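# Place jointed cable runway across three supports using four arms

## Task

Set the jointed cable runway down on all three of its supports so it sits between each support's lugs, with one of its ends resting on the high support; then open the grippers and move the arms away. It only counts if the runway stays in place without any robot holding it.

## Robot and tools

Setup: four identical i2rt Big YAM arms, named arm1, arm2, arm3 and arm4. Each has six joints, a two-finger gripper and a wrist camera. With joints 1 and 6 at 0 and the hand level and pointing forward, the wrist camera sits above the hand and looks toward the fingertips. Fully stretched, the hand reaches roughly 1.0 m from the joint 1 axis. Two fixed room cameras, cam_high and cam_low, are not attached to any arm.

Frame: every pose lives in one common scene frame with its origin on the floor and +z upward. The hand point is midway between the fingertips. The hand's z axis runs along the fingers, and the fingers open and close along its y axis. Hand poses depend on each robot's true foot pose, which is never printed. Calls themselves do not use Cartesian poses; they use joint angles only.

execute_actions(actions, cameras): actions is a list holding exactly one action, or empty to just read state and images. The action is an object keyed by arm name; each arm entry holds "joints", an object mapping joint names to absolute target values (not offsets). Any subset of joints and arms may be given. Names and ranges: joint1_rad -2.879 to 2.879 (rotates the whole arm about its foot, positive is counter-clockwise seen from above, 0 faces the direction the foot faces); joint2_rad 0 to 3.141 (shoulder, 0 has the upper arm pointing back about level, increasing lifts it up then forward); joint3_rad 0 to 3.019 (elbow, 0 is fully folded, increasing opens it); joint4_rad -1.692 to 1.57 (hand pitch, positive tips fingers up); joint5_rad -1.57 to 1.57 (hand side swing, positive toward the arm's right); joint6_rad -2.094 to 2.094 (hand roll, positive is clockwise viewed from behind the hand); gripper_m 0 to 0.093, fingertip gap in metres. Tolerances for counting a joint as arrived: ±0.045, ±0.14, ±0.09, ±0.055, ±0.03, ±0.035 rad for joints 1 to 6, and ±0.003 m for the gripper. Each finger pad can squeeze about 50 to 62 N, lower on some grippers. All motions in one action begin together but may finish at different moments, and because joints move at different speeds the hand can sweep wide between postures. cameras is an optional list from arm1_cam_wrist, arm2_cam_wrist, arm3_cam_wrist, arm4_cam_wrist, cam_high, cam_low, or "all"; omitted, null or ["all"] gives every camera, [] gives none. Any unknown key, unknown camera or out-of-range number rejects the whole call and nothing moves.

Result lines: each robot's state, joint_positions, and images in the order named by the "pictures" line. joint_status tells how each commanded motion ended: reached, "off_target" (stopped short and may still push), "contact_stop" or "time_out" (target dropped, holds its resting spot), "not_followed" (a self/inter-arm collision check withheld that arm's joint targets; a "joint command not followed" line, usually with a "cause:" line, appears). Withheld targets may be retried on later actions until new passing targets are sent or the path clears; the gripper part of the action still runs. After time_out a joint may keep a target (at most 0.375, 0.375, 0.113, 0.225, 0.075, 0.3 rad from where it stands for joints 1 to 6) and keep pushing; on_its_own lists such things the call did not command, where "held at" means the held target, not the actual position. To relieve a push, command the joint its reported position. A joint omitted from an action may still be pushing toward an old target. Very small target changes may not move a joint, and a joint holding a load sinks a bit.

wait(seconds): 0 to 10 s, commands nothing, returns the same as an empty execute_actions.

zoom_image(camera, region): closer look at part of that camera's latest full image; region is [x0, y0, x1, y1] in pixels from the top-left corner, no larger than 504 by 504.

finished_scene(scene): pass the current scene's integer number; ends it irreversibly after the last command is held, and reports whether the goal was met plus the next task if any. Replying with no tool call ends everything. If resuming from a summary, first send an empty execute_actions to learn the scene and task.

Hazards: arms do not stop on contact and can push hard. A hard press between two arms fails the task and ends the run; a hard hit may too. No state line reports arm-to-arm touching, and the collision check ignores fingers, gripper housings and wrist cameras and may react late. Objects touching arms do not count. Arms don't wait for each other. Never knock anything off the work area or onto the floor. Avoid drops, slips, slams and heavy pushing. Holding loads heats motors: a MOTOR HOT line appears from 85 °C; at 100 °C an OVER-TEMPERATURE FAULT stops that arm's motors and gripper, the arm falls, and its unreached commanded keys show "limit_stop_at_motor_heat" (resend the target afterwards). Heat partly persists. The simulation keeps running while you compose replies, with arms holding the last command.

Each tool is called after "Request:" by a JSON object that holds its "op" and its "data".

## Session

Request:
{"op": "execute_actions", "data": {"actions": []}}

Scene clock: 0.00 s.
arm1.joint_positions: joint1_rad=-0.418 joint2_rad=+0.593 joint3_rad=+1.366 joint4_rad=-1.387 joint5_rad=+0.228 joint6_rad=+0.157 gripper_m=+0.095
arm1.joint_status: not commanded
arm1.hand: x=-0.9325 y=-0.3230 z=+1.5253 quat_wxyz=(-0.440, -0.268, -0.846, +0.140) (m; scene frame)
arm2.joint_positions: joint1_rad=-0.422 joint2_rad=+0.640 joint3_rad=+1.330 joint4_rad=-1.170 joint5_rad=-0.254 joint6_rad=-0.244 gripper_m=+0.094
arm2.joint_status: not commanded
arm2.hand: x=-0.1466 y=-0.4116 z=+1.5532 quat_wxyz=(-0.430, +0.566, -0.638, -0.295) (m; scene frame)
arm3.joint_positions: joint1_rad=-0.426 joint2_rad=+0.618 joint3_rad=+1.395 joint4_rad=-1.163 joint5_rad=+0.156 joint6_rad=-0.013 gripper_m=+0.095
arm3.joint_status: not commanded
arm3.hand: x=+0.0958 y=+0.0958 z=+1.6161 quat_wxyz=(-0.280, -0.683, -0.460, +0.493) (m; scene frame)
arm4.joint_positions: joint1_rad=+0.342 joint2_rad=+0.626 joint3_rad=+1.375 joint4_rad=-1.321 joint5_rad=-0.009 joint6_rad=-0.182 gripper_m=+0.094
arm4.joint_status: not commanded
arm4.hand: x=+0.9025 y=-0.2330 z=+1.5398 quat_wxyz=(-0.050, -0.841, -0.258, +0.473) (m; scene frame)
pictures: arm1_cam_wrist, arm2_cam_wrist, arm3_cam_wrist, arm4_cam_wrist, cam_high, cam_low
Images, in order (width x height): arm1_cam_wrist 616x616, arm2_cam_wrist 616x616, arm3_cam_wrist 616x616, arm4_cam_wrist 616x616, cam_high 896x504, cam_low 896x504.

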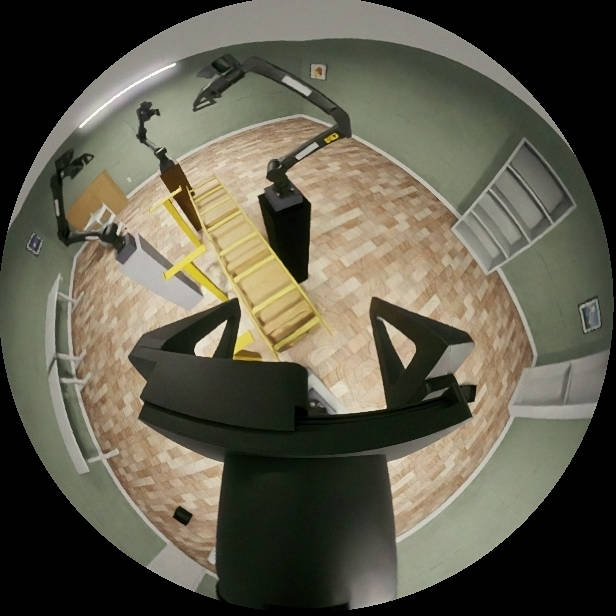

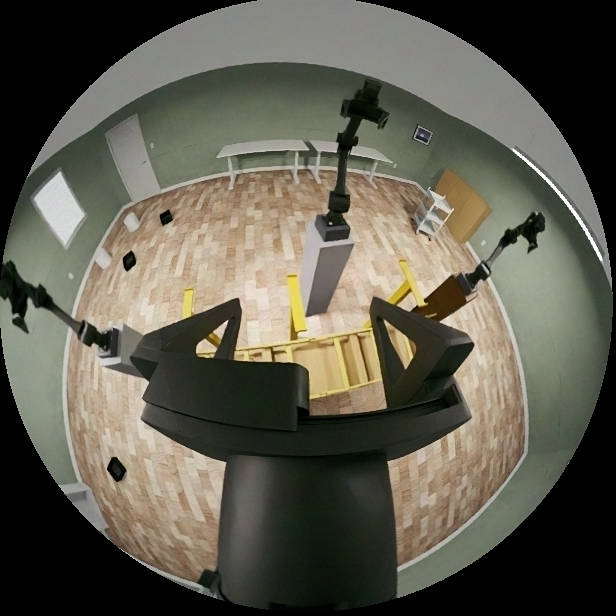

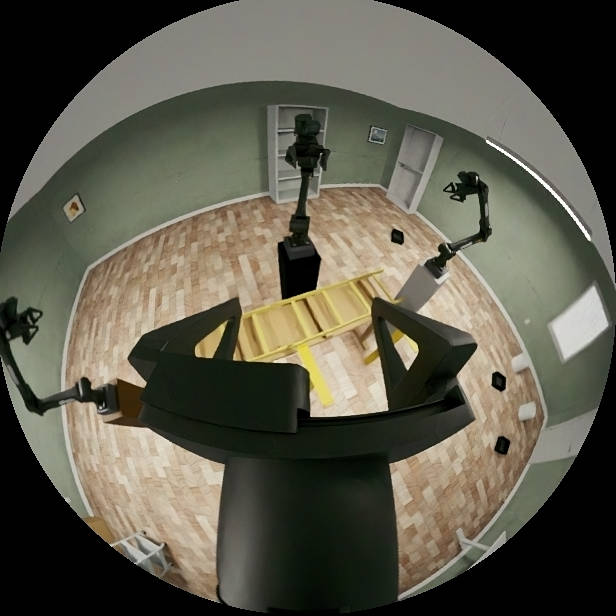

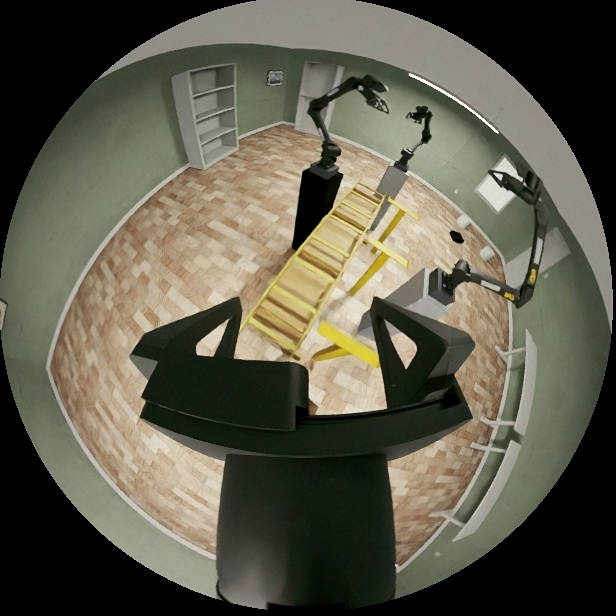

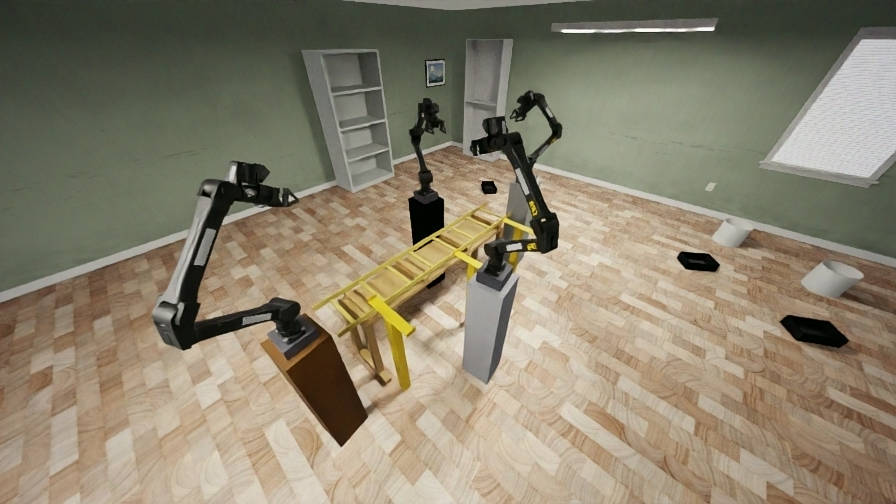

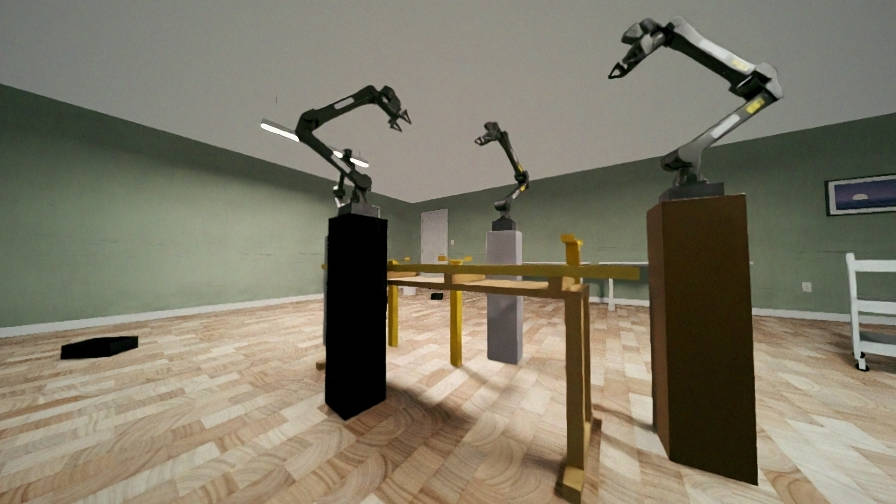

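Request:
{"op": "zoom_image", "data": {"camera": "cam_high", "region": [290, 170, 570, 420]}}

Request:
{"op": "zoom_image", "data": {"camera": "cam_low", "region": [300, 200, 680, 420]}}

Request:
{"op": "zoom_image", "data": {"camera": "arm4_cam_wrist", "region": [220, 160, 460, 380]}}

Request:
{"op": "zoom_image", "data": {"camera": "arm1_cam_wrist", "region": [130, 160, 350, 380]}}

Region (290, 170, 570, 420) of cam_high's 896x504 image, scaled by 1.800, with more detail than that image has; it fills the top 450 rows of this view, and the rest is white.

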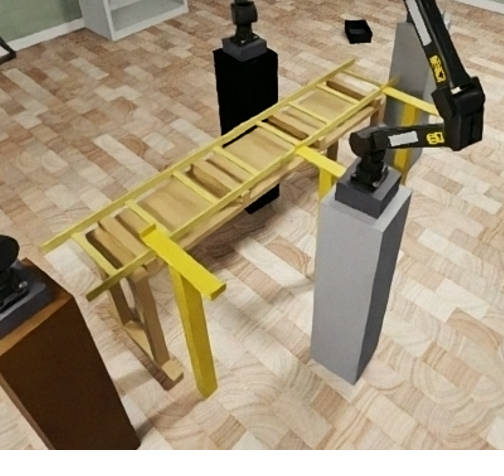

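Region (300, 200, 680, 420) of cam_low's 896x504 image, scaled by 1.326, with more detail than that image has; it fills the top 292 rows of this view, and the rest is white.

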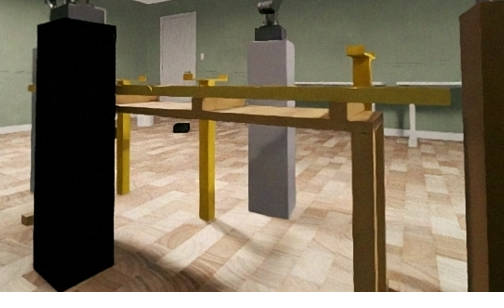

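Region (220, 160, 460, 380) of arm4_cam_wrist's 616x616 image, scaled by 2.100, with more detail than that image has; it fills the top 462 rows of this view, and the rest is white.

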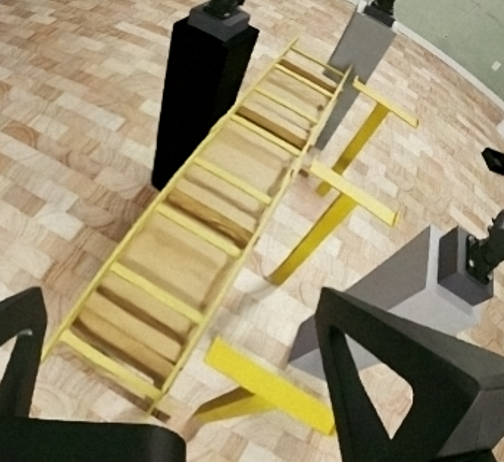

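Region (130, 160, 350, 380) of arm1_cam_wrist's 616x616 image, scaled by 2.291, with more detail than that image has.

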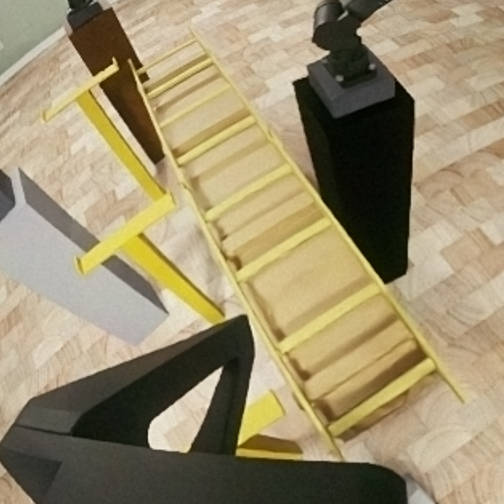

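Request:
{"op": "execute_actions", "data": {"actions": [{"arm1":{"joints":{"joint5_rad":0,"joint6_rad":0}},"arm2":{"joints":{"joint5_rad":0,"joint6_rad":0}},"arm3":{"joints":{"joint5_rad":0,"joint6_rad":0}},"arm4":{"joints":{"joint5_rad":0,"joint6_rad":0}}}], "cameras": []}}

Request:
{"op": "execute_actions", "data": {"actions": [{"arm1":{"joints":{"joint1_rad":0.1}},"arm2":{"joints":{"joint1_rad":0.2}},"arm3":{"joints":{"joint1_rad":0.2}},"arm4":{"joints":{"joint1_rad":-0.2}}}], "cameras": []}}

Request:
{"op": "execute_actions", "data": {"actions": [{"arm1":{"joints":{"joint2_rad":1.2}},"arm2":{"joints":{"joint3_rad":0.7}},"arm3":{"joints":{"joint4_rad":-0.2}},"arm4":{"joints":{"joint2_rad":1.0,"joint3_rad":0.9,"joint4_rad":-1.47}}}]}}

Scene clock: 16.30 s.
arm1.joint_positions: joint1_rad=-0.418 joint2_rad=+0.593 joint3_rad=+1.366 joint4_rad=-1.387 joint5_rad=+0.004 joint6_rad=+0.010 gripper_m=+0.095
arm1.joint_status: all done
arm1.hand: x=-0.9165 y=-0.2883 z=+1.5228 quat_wxyz=(-0.448, -0.156, -0.877, +0.075) (m; scene frame)
arm2.joint_positions: joint1_rad=-0.422 joint2_rad=+0.640 joint3_rad=+1.330 joint4_rad=-1.170 joint5_rad=-0.003 joint6_rad=-0.011 gripper_m=+0.094
arm2.joint_status: all done
arm2.hand: x=-0.1072 y=-0.4287 z=+1.5510 quat_wxyz=(-0.449, +0.435, -0.738, -0.252) (m; scene frame)
arm3.joint_positions: joint1_rad=-0.426 joint2_rad=+0.618 joint3_rad=+1.395 joint4_rad=-1.163 joint5_rad=+0.004 joint6_rad=-0.008 gripper_m=+0.095
arm3.joint_status: all done
arm3.hand: x=+0.1201 y=+0.0864 z=+1.6153 quat_wxyz=(-0.332, -0.661, -0.494, +0.456) (m; scene frame)
arm4.joint_positions: joint1_rad=+0.342 joint2_rad=+0.626 joint3_rad=+1.375 joint4_rad=-1.321 joint5_rad=-0.002 joint6_rad=-0.016 gripper_m=+0.094
arm4.joint_status: all done
arm4.hand: x=+0.9021 y=-0.2319 z=+1.5398 quat_wxyz=(-0.086, -0.860, -0.185, +0.468) (m; scene frame)
pictures: none
No camera images: the call's "cameras" was empty. Leave "cameras" out to get every camera's image.

Scene clock: 17.53 s.
arm1.joint_positions: joint1_rad=+0.090 joint2_rad=+0.593 joint3_rad=+1.366 joint4_rad=-1.387 joint5_rad=+0.002 joint6_rad=+0.009 gripper_m=+0.095
arm1.joint_status: all done
arm1.hand: x=-0.9066 y=-0.1777 z=+1.5236 quat_wxyz=(-0.454, +0.069, -0.888, -0.044) (m; scene frame)
arm2.joint_positions: joint1_rad=+0.192 joint2_rad=+0.640 joint3_rad=+1.330 joint4_rad=-1.170 joint5_rad=+0.000 joint6_rad=-0.009 gripper_m=+0.094
arm2.joint_status: all done
arm2.hand: x=-0.2668 y=-0.3934 z=+1.5497 quat_wxyz=(-0.350, +0.637, -0.575, -0.376) (m; scene frame)
arm3.joint_positions: joint1_rad=+0.190 joint2_rad=+0.618 joint3_rad=+1.395 joint4_rad=-1.163 joint5_rad=+0.002 joint6_rad=-0.007 gripper_m=+0.095
arm3.joint_status: all done
arm3.hand: x=+0.2737 y=+0.0880 z=+1.6141 quat_wxyz=(-0.452, -0.479, -0.674, +0.335) (m; scene frame)
arm4.joint_positions: joint1_rad=-0.188 joint2_rad=+0.626 joint3_rad=+1.375 joint4_rad=-1.321 joint5_rad=+0.000 joint6_rad=-0.015 gripper_m=+0.094
arm4.joint_status: all done
arm4.hand: x=+0.8851 y=-0.1064 z=+1.5417 quat_wxyz=(+0.041, -0.876, +0.047, +0.477) (m; scene frame)
pictures: none
No camera images: the call's "cameras" was empty. Leave "cameras" out to get every camera's image.

Scene clock: 19.03 s.
arm1.joint_positions: joint1_rad=+0.090 joint2_rad=+1.212 joint3_rad=+1.366 joint4_rad=-1.387 joint5_rad=+0.002 joint6_rad=+0.009 gripper_m=+0.095
arm1.joint_status: all done
arm1.hand: x=-0.7205 y=-0.1440 z=+1.3337 quat_wxyz=(-0.162, +0.078, -0.984, -0.018) (m; scene frame)
arm2.joint_positions: joint1_rad=+0.192 joint2_rad=+0.639 joint3_rad=+0.704 joint4_rad=-1.170 joint5_rad=+0.000 joint6_rad=-0.009 gripper_m=+0.094
arm2.joint_status: all done
arm2.hand: x=-0.2631 y=-0.4186 z=+1.2253 quat_wxyz=(-0.154, +0.723, -0.654, -0.164) (m; scene frame)
arm3.joint_positions: joint1_rad=+0.190 joint2_rad=+0.618 joint3_rad=+1.395 joint4_rad=-0.220 joint5_rad=+0.002 joint6_rad=-0.007 gripper_m=+0.095
arm3.joint_status: all done
arm3.hand: x=+0.2693 y=+0.1090 z=+1.8366 quat_wxyz=(-0.708, -0.276, -0.393, +0.518) (m; scene frame)
arm4.joint_positions: joint1_rad=-0.188 joint2_rad=+0.995 joint3_rad=+0.891 joint4_rad=-1.458 joint5_rad=+0.000 joint6_rad=-0.015 gripper_m=+0.094
arm4.joint_status: all done
arm4.hand: x=+0.8724 y=-0.0996 z=+1.2069 quat_wxyz=(+0.008, -0.998, +0.057, +0.004) (m; scene frame)
pictures: arm1_cam_wrist, arm2_cam_wrist, arm3_cam_wrist, arm4_cam_wrist, cam_high, cam_low
Images, in order (width x height): arm1_cam_wrist 616x616, arm2_cam_wrist 616x616, arm3_cam_wrist 616x616, arm4_cam_wrist 616x616, cam_high 896x504, cam_low 896x504.

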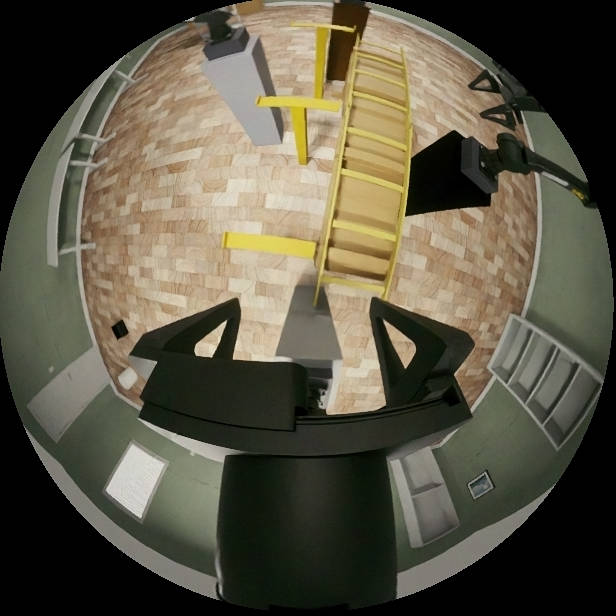

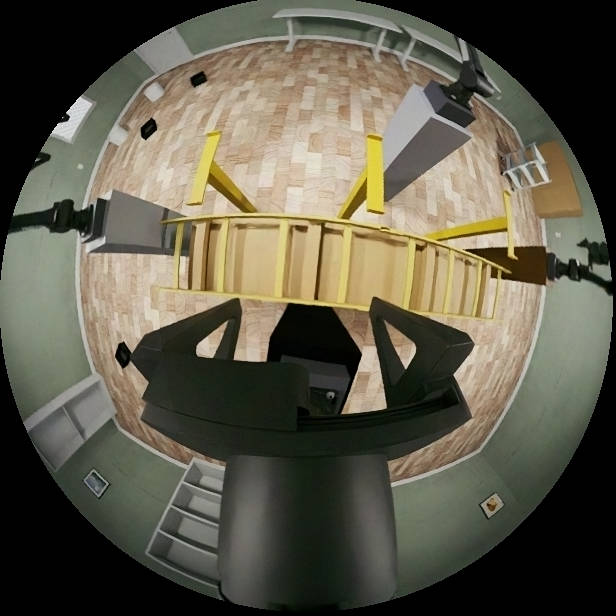

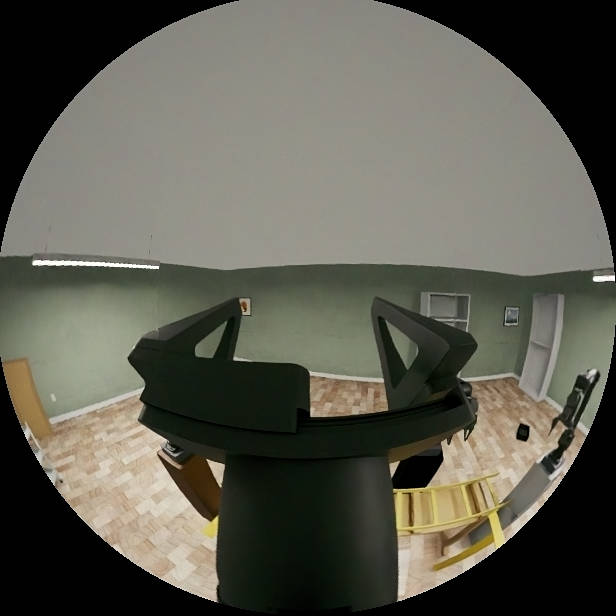

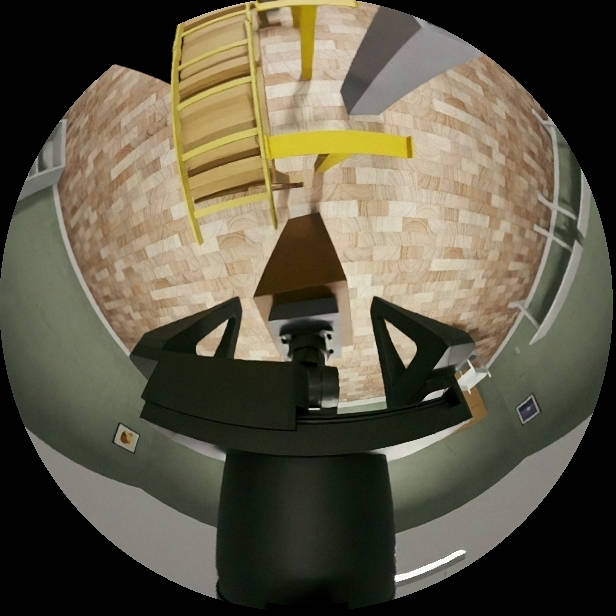

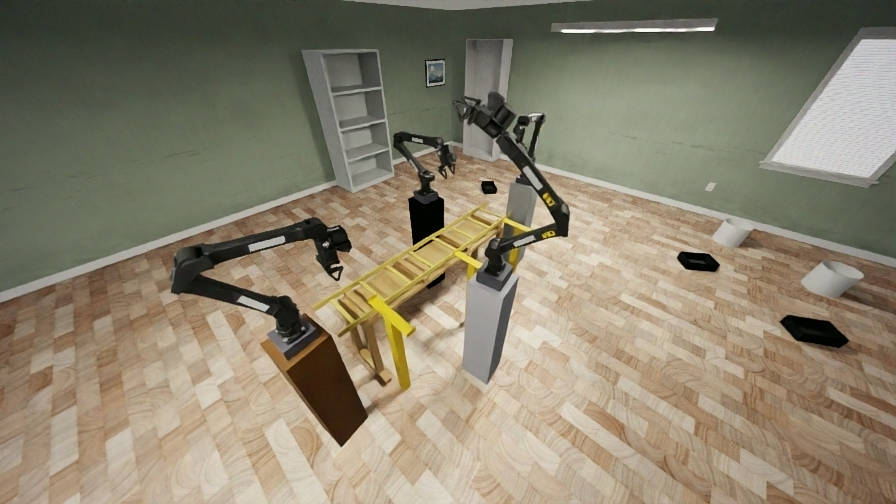

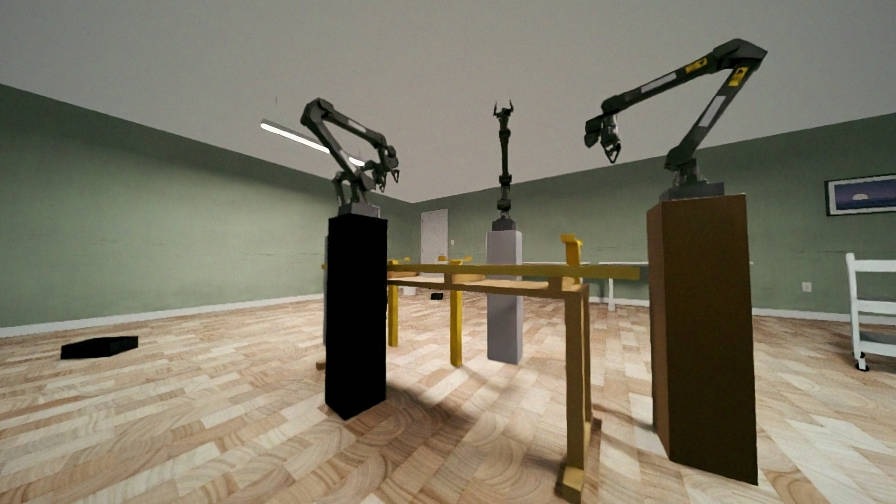

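Request:
{"op": "zoom_image", "data": {"camera": "arm4_cam_wrist", "region": [150, 0, 430, 280]}}

Request:
{"op": "zoom_image", "data": {"camera": "arm1_cam_wrist", "region": [190, 0, 490, 330]}}

Request:
{"op": "zoom_image", "data": {"camera": "arm2_cam_wrist", "region": [140, 110, 360, 330]}}

Request:
{"op": "zoom_image", "data": {"camera": "arm2_cam_wrist", "region": [320, 110, 540, 330]}}

Region (150, 0, 430, 280) of arm4_cam_wrist's 616x616 image, scaled by 1.800, with more detail than that image has.

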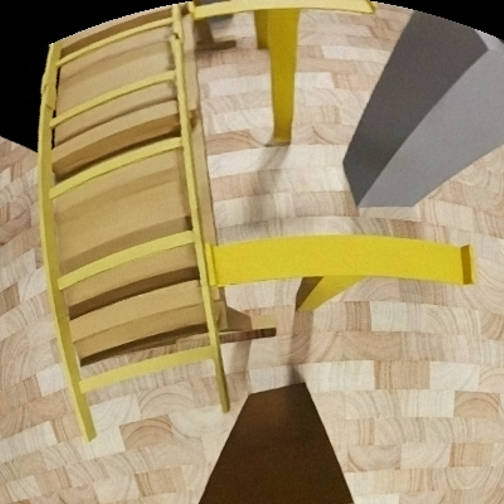

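Region (190, 0, 490, 330) of arm1_cam_wrist's 616x616 image, scaled by 1.527, with more detail than that image has; it fills the left 458 columns of this view, and the rest is white.

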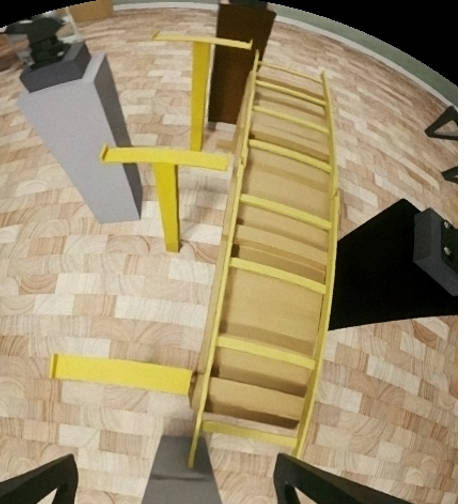

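Region (140, 110, 360, 330) of arm2_cam_wrist's 616x616 image, scaled by 2.291, with more detail than that image has.

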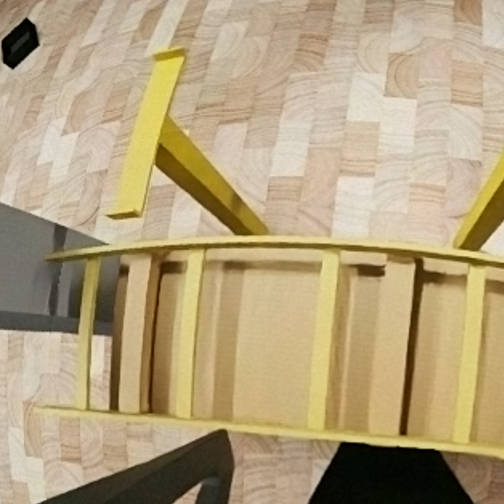

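Region (320, 110, 540, 330) of arm2_cam_wrist's 616x616 image, scaled by 2.291, with more detail than that image has.

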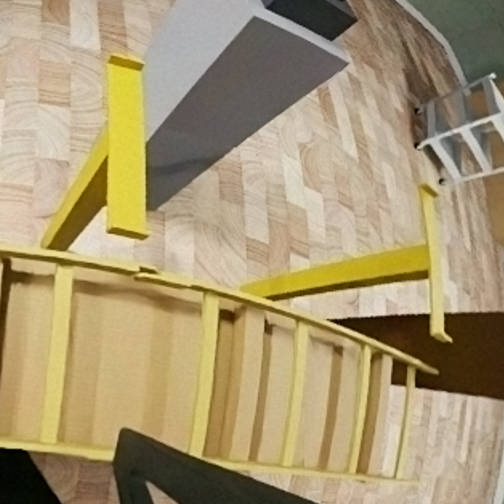

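Request:
{"op": "execute_actions", "data": {"actions": [{"arm1":{"joints":{"joint1_rad":-0.5,"joint2_rad":1.955,"joint3_rad":0.723,"joint4_rad":-0.339,"joint6_rad":-1.99}},"arm2":{"joints":{"joint1_rad":-0.364,"joint2_rad":1.878,"joint3_rad":0.487,"joint4_rad":-0.18,"joint6_rad":-0.469}},"arm3":{"joints":{"joint1_rad":-0.246,"joint2_rad":2.38,"joint3_rad":1.686,"joint4_rad":-0.877,"joint6_rad":-0.12}},"arm4":{"joints":{"joint1_rad":0.514,"joint2_rad":1.993,"joint3_rad":0.82,"joint4_rad":-0.398,"joint6_rad":-0.983}}}]}}

Scene clock: 110.77 s.
arm1.joint_positions: joint1_rad=-0.502 joint2_rad=+1.952 joint3_rad=+0.718 joint4_rad=-0.349 joint5_rad=+0.001 joint6_rad=-1.980 gripper_m=+0.095
arm1.joint_status: all done
arm1.hand: x=-0.8136 y=-0.3524 z=+0.8479 quat_wxyz=(+0.004, +0.702, -0.712, -0.012) (m; scene frame)
arm2.joint_positions: joint1_rad=-0.359 joint2_rad=+1.867 joint3_rad=+0.492 joint4_rad=-0.193 joint5_rad=+0.000 joint6_rad=-0.458 gripper_m=+0.094
arm2.joint_status: all done
arm2.hand: x=-0.1177 y=-0.4281 z=+0.8627 quat_wxyz=(+0.001, +0.706, -0.708, +0.005) (m; scene frame)
arm3.joint_positions: joint1_rad=-0.241 joint2_rad=+2.379 joint3_rad=+1.677 joint4_rad=-0.868 joint5_rad=+0.001 joint6_rad=-0.112 gripper_m=+0.095
arm3.joint_status: all done
arm3.hand: x=+0.1199 y=-0.3126 z=+0.8909 quat_wxyz=(-0.002, -0.706, -0.708, +0.008) (m; scene frame)
arm4.joint_positions: joint1_rad=+0.512 joint2_rad=+1.986 joint3_rad=+0.820 joint4_rad=-0.413 joint5_rad=+0.001 joint6_rad=-0.967 gripper_m=+0.094
arm4.joint_status: all done
arm4.hand: x=+0.8007 y=-0.3353 z=+0.8563 quat_wxyz=(+0.004, -0.719, -0.695, -0.010) (m; scene frame)
pictures: arm1_cam_wrist, arm2_cam_wrist, arm3_cam_wrist, arm4_cam_wrist, cam_high, cam_low
Images, in order (width x height): arm1_cam_wrist 616x616, arm2_cam_wrist 616x616, arm3_cam_wrist 616x616, arm4_cam_wrist 616x616, cam_high 896x504, cam_low 896x504.

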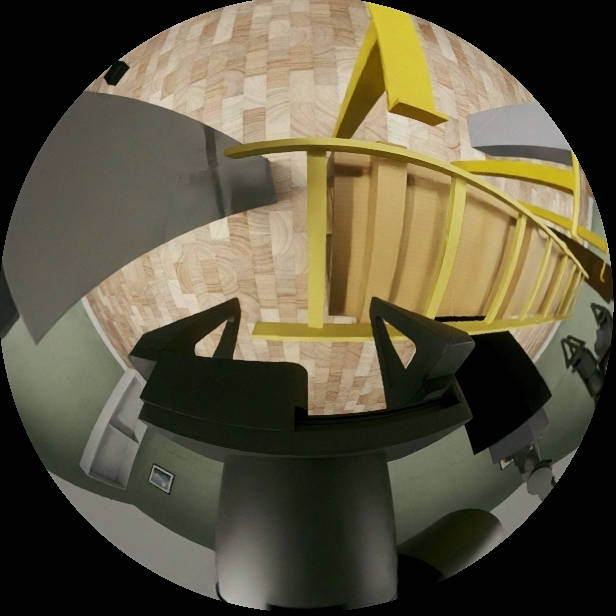

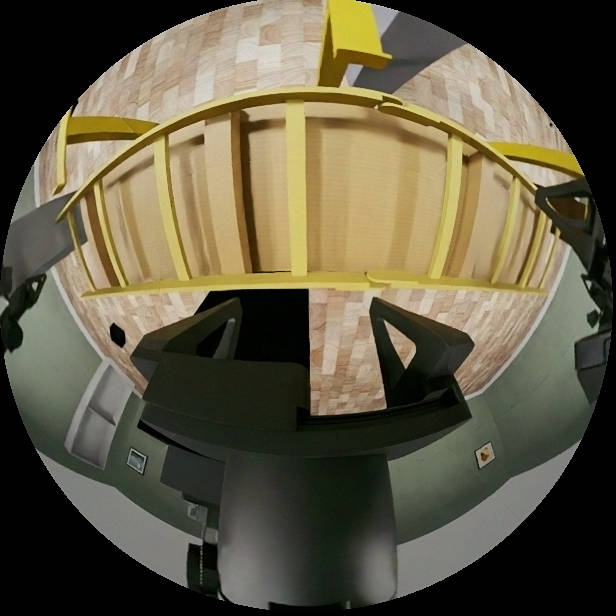

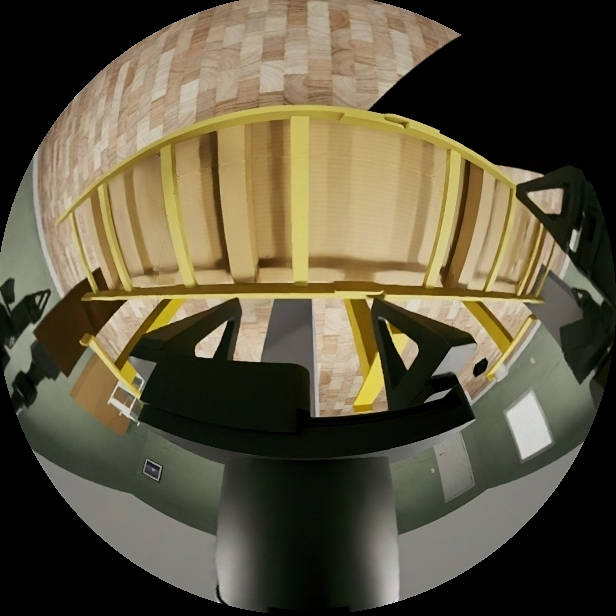

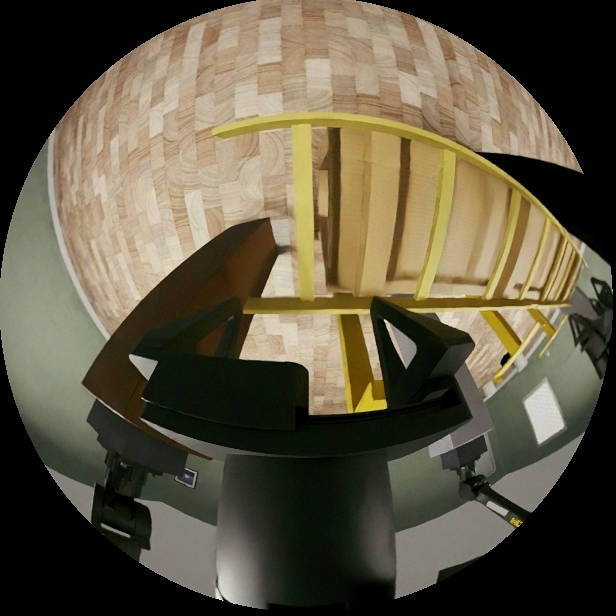

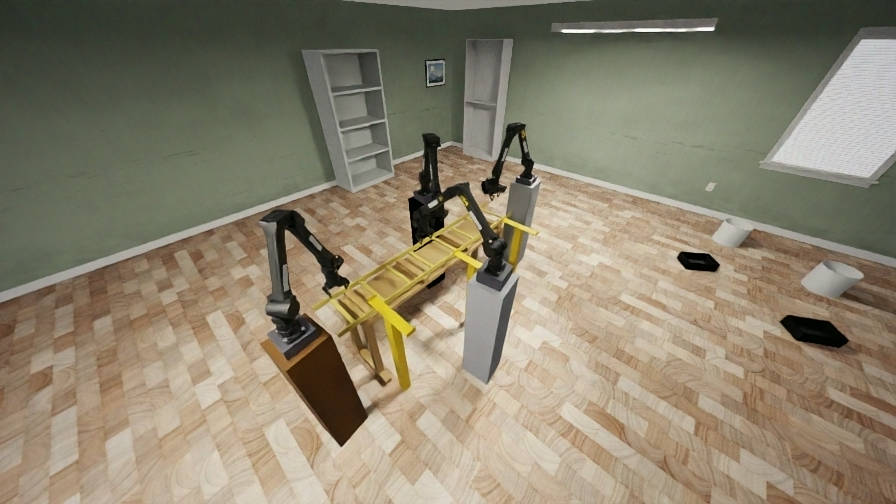

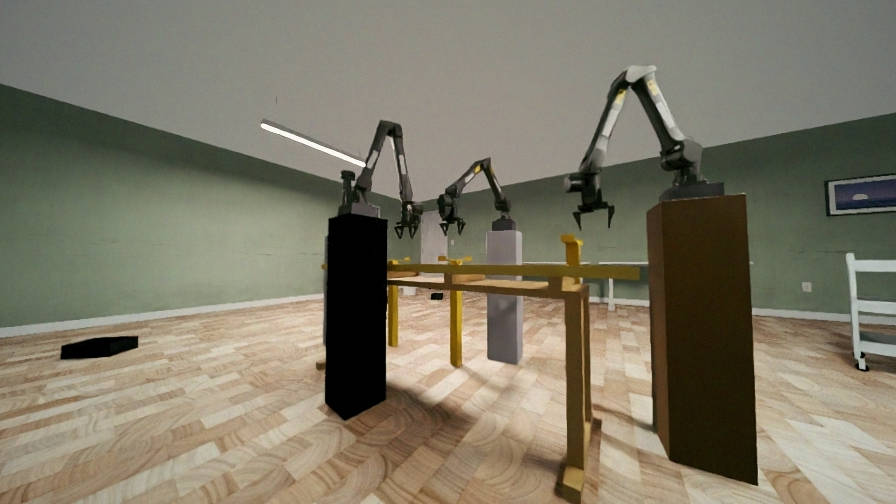

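Request:
{"op": "zoom_image", "data": {"camera": "cam_low", "region": [520, 150, 680, 310]}}

Request:
{"op": "zoom_image", "data": {"camera": "cam_low", "region": [360, 180, 520, 300]}}

Region (520, 150, 680, 310) of cam_low's 896x504 image, scaled by 3.150, with more detail than that image has.

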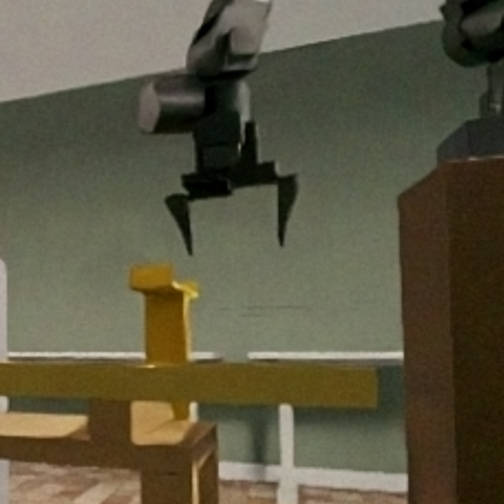

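Region (360, 180, 520, 300) of cam_low's 896x504 image, scaled by 3.150, with more detail than that image has; it fills the top 378 rows of this view, and the rest is white.

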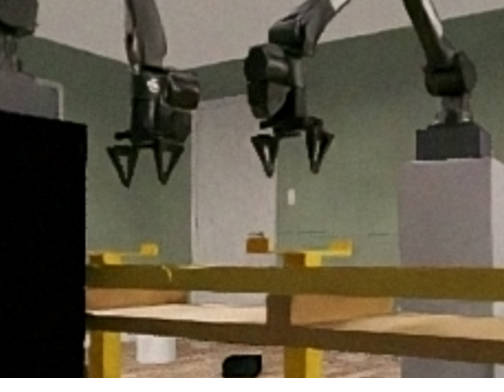

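Request:
{"op": "execute_actions", "data": {"actions": [{"arm1":{"joints":{"joint1_rad":-0.522,"joint2_rad":2.232,"joint3_rad":0.811,"joint4_rad":-0.137,"joint6_rad":-2.014}},"arm2":{"joints":{"joint1_rad":-0.302,"joint2_rad":2.266,"joint3_rad":0.589,"joint4_rad":0.106,"joint6_rad":-0.40}},"arm3":{"joints":{"joint1_rad":-0.227,"joint2_rad":2.607,"joint3_rad":1.703,"joint4_rad":-0.68,"joint6_rad":-0.10}},"arm4":{"joints":{"joint1_rad":0.595,"joint2_rad":2.269,"joint3_rad":0.917,"joint4_rad":-0.21,"joint6_rad":-0.918}}}]}}

Scene clock: 153.23 s.
arm1.joint_positions: joint1_rad=-0.509 joint2_rad=+2.240 joint3_rad=+0.811 joint4_rad=-0.147 joint5_rad=+0.001 joint6_rad=-2.004 gripper_m=+0.095
arm1.joint_status: all done
arm1.hand: x=-0.8033 y=-0.3598 z=+0.7588 quat_wxyz=(+0.003, +0.708, -0.706, -0.009) (m; scene frame)
arm2.joint_positions: joint1_rad=-0.307 joint2_rad=+2.261 joint3_rad=+0.588 joint4_rad=+0.092 joint5_rad=+0.000 joint6_rad=-0.410 gripper_m=+0.094
arm2.joint_status: all done
arm2.hand: x=-0.1290 y=-0.4215 z=+0.7636 quat_wxyz=(+0.006, +0.707, -0.707, +0.007) (m; scene frame)
arm3.joint_positions: joint1_rad=-0.241 joint2_rad=+2.623 joint3_rad=+1.685 joint4_rad=-0.692 joint5_rad=+0.001 joint6_rad=-0.108 gripper_m=+0.095
arm3.joint_status: all done
arm3.hand: x=+0.1233 y=-0.2759 z=+0.7454 quat_wxyz=(+0.017, -0.707, -0.707, -0.015) (m; scene frame)
arm4.joint_positions: joint1_rad=+0.594 joint2_rad=+2.272 joint3_rad=+0.911 joint4_rad=-0.224 joint5_rad=+0.001 joint6_rad=-0.934 gripper_m=+0.094
arm4.joint_status: all done
arm4.hand: x=+0.8119 y=-0.3647 z=+0.7596 quat_wxyz=(+0.004, -0.702, -0.712, -0.013) (m; scene frame)
pictures: arm1_cam_wrist, arm2_cam_wrist, arm3_cam_wrist, arm4_cam_wrist, cam_high, cam_low
Images, in order (width x height): arm1_cam_wrist 616x616, arm2_cam_wrist 616x616, arm3_cam_wrist 616x616, arm4_cam_wrist 616x616, cam_high 896x504, cam_low 896x504.

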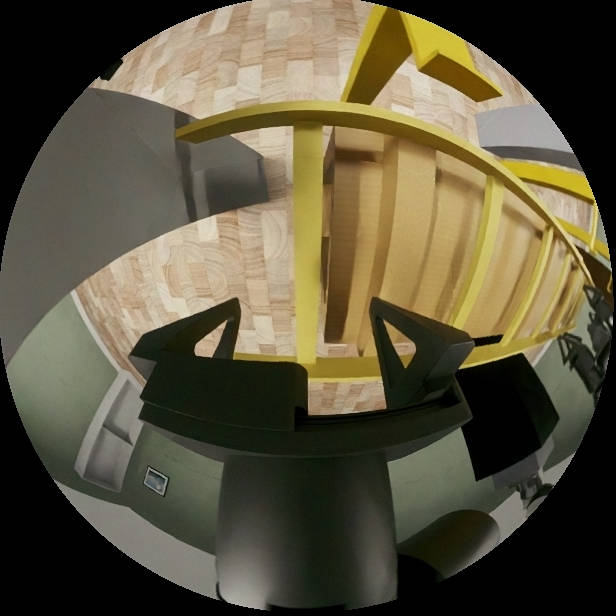

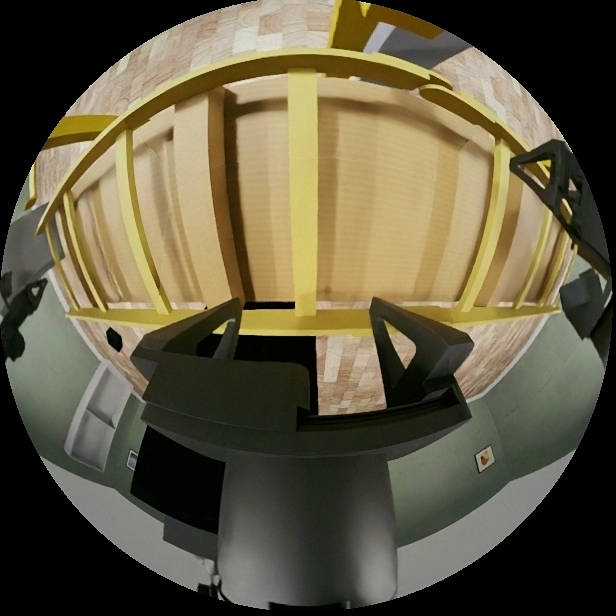

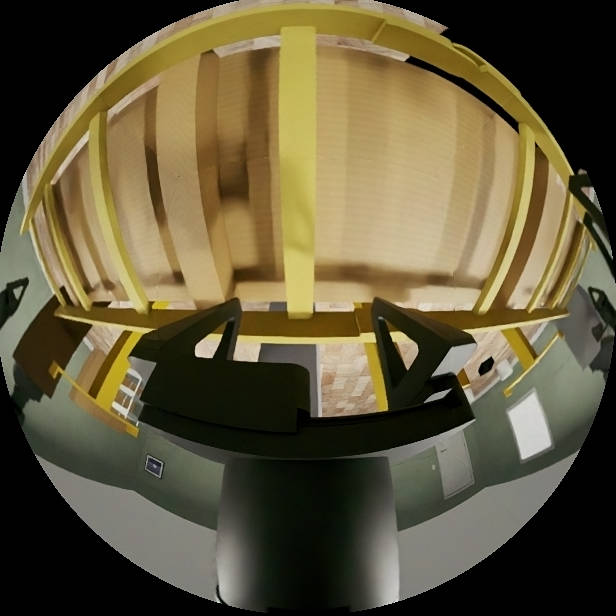

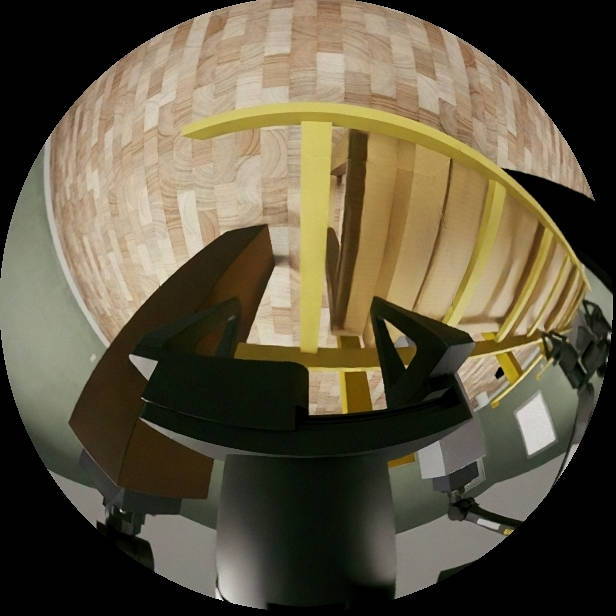

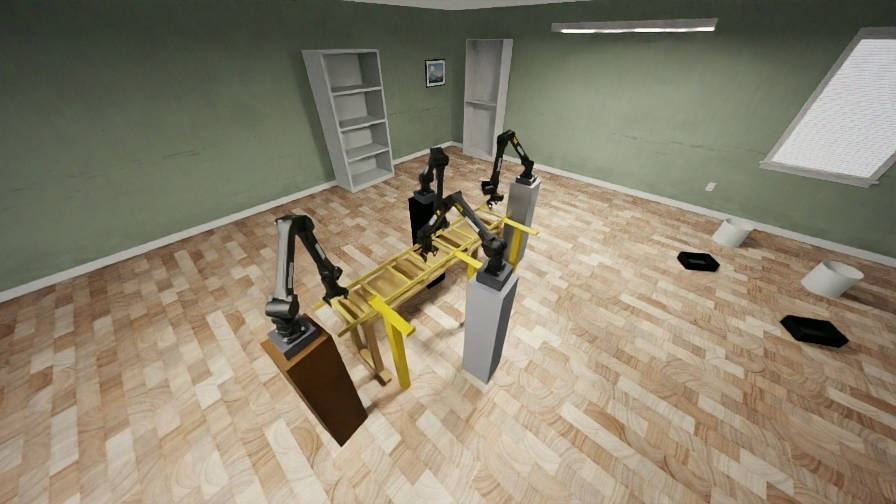

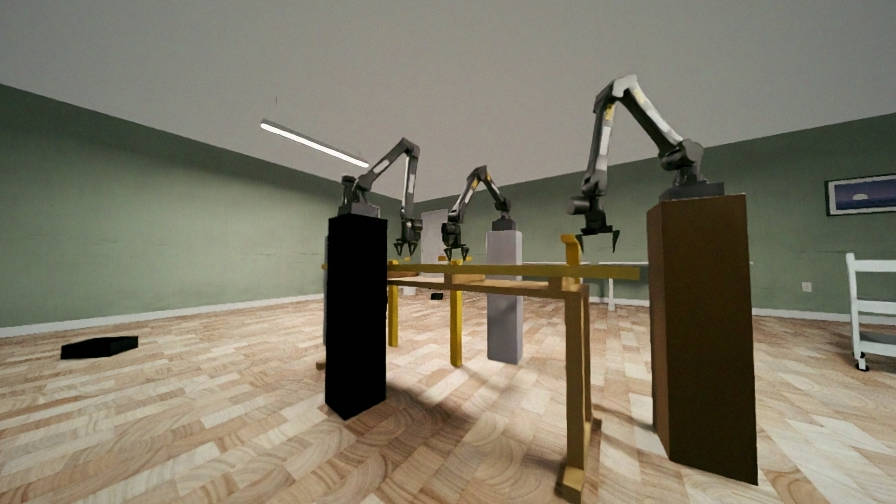

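Request:
{"op": "zoom_image", "data": {"camera": "cam_low", "region": [540, 190, 660, 300]}}

Request:
{"op": "zoom_image", "data": {"camera": "arm4_cam_wrist", "region": [180, 90, 440, 370]}}

Region (540, 190, 660, 300) of cam_low's 896x504 image, scaled by 4.200, with more detail than that image has; it fills the top 462 rows of this view, and the rest is white.

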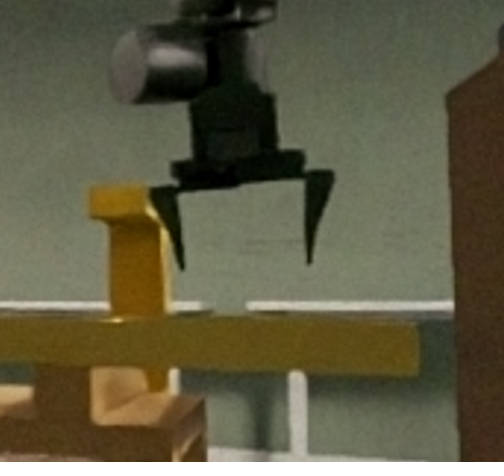

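Region (180, 90, 440, 370) of arm4_cam_wrist's 616x616 image, scaled by 1.800, with more detail than that image has; it fills the left 468 columns of this view, and the rest is white.

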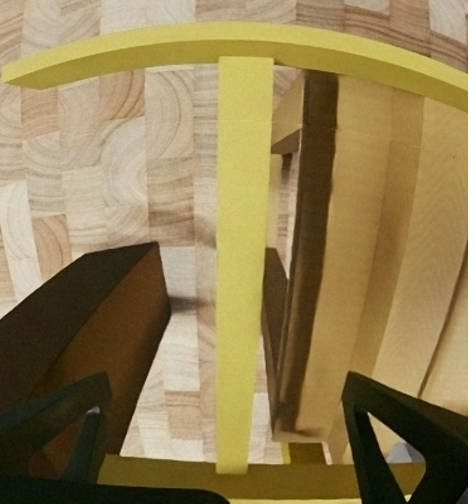

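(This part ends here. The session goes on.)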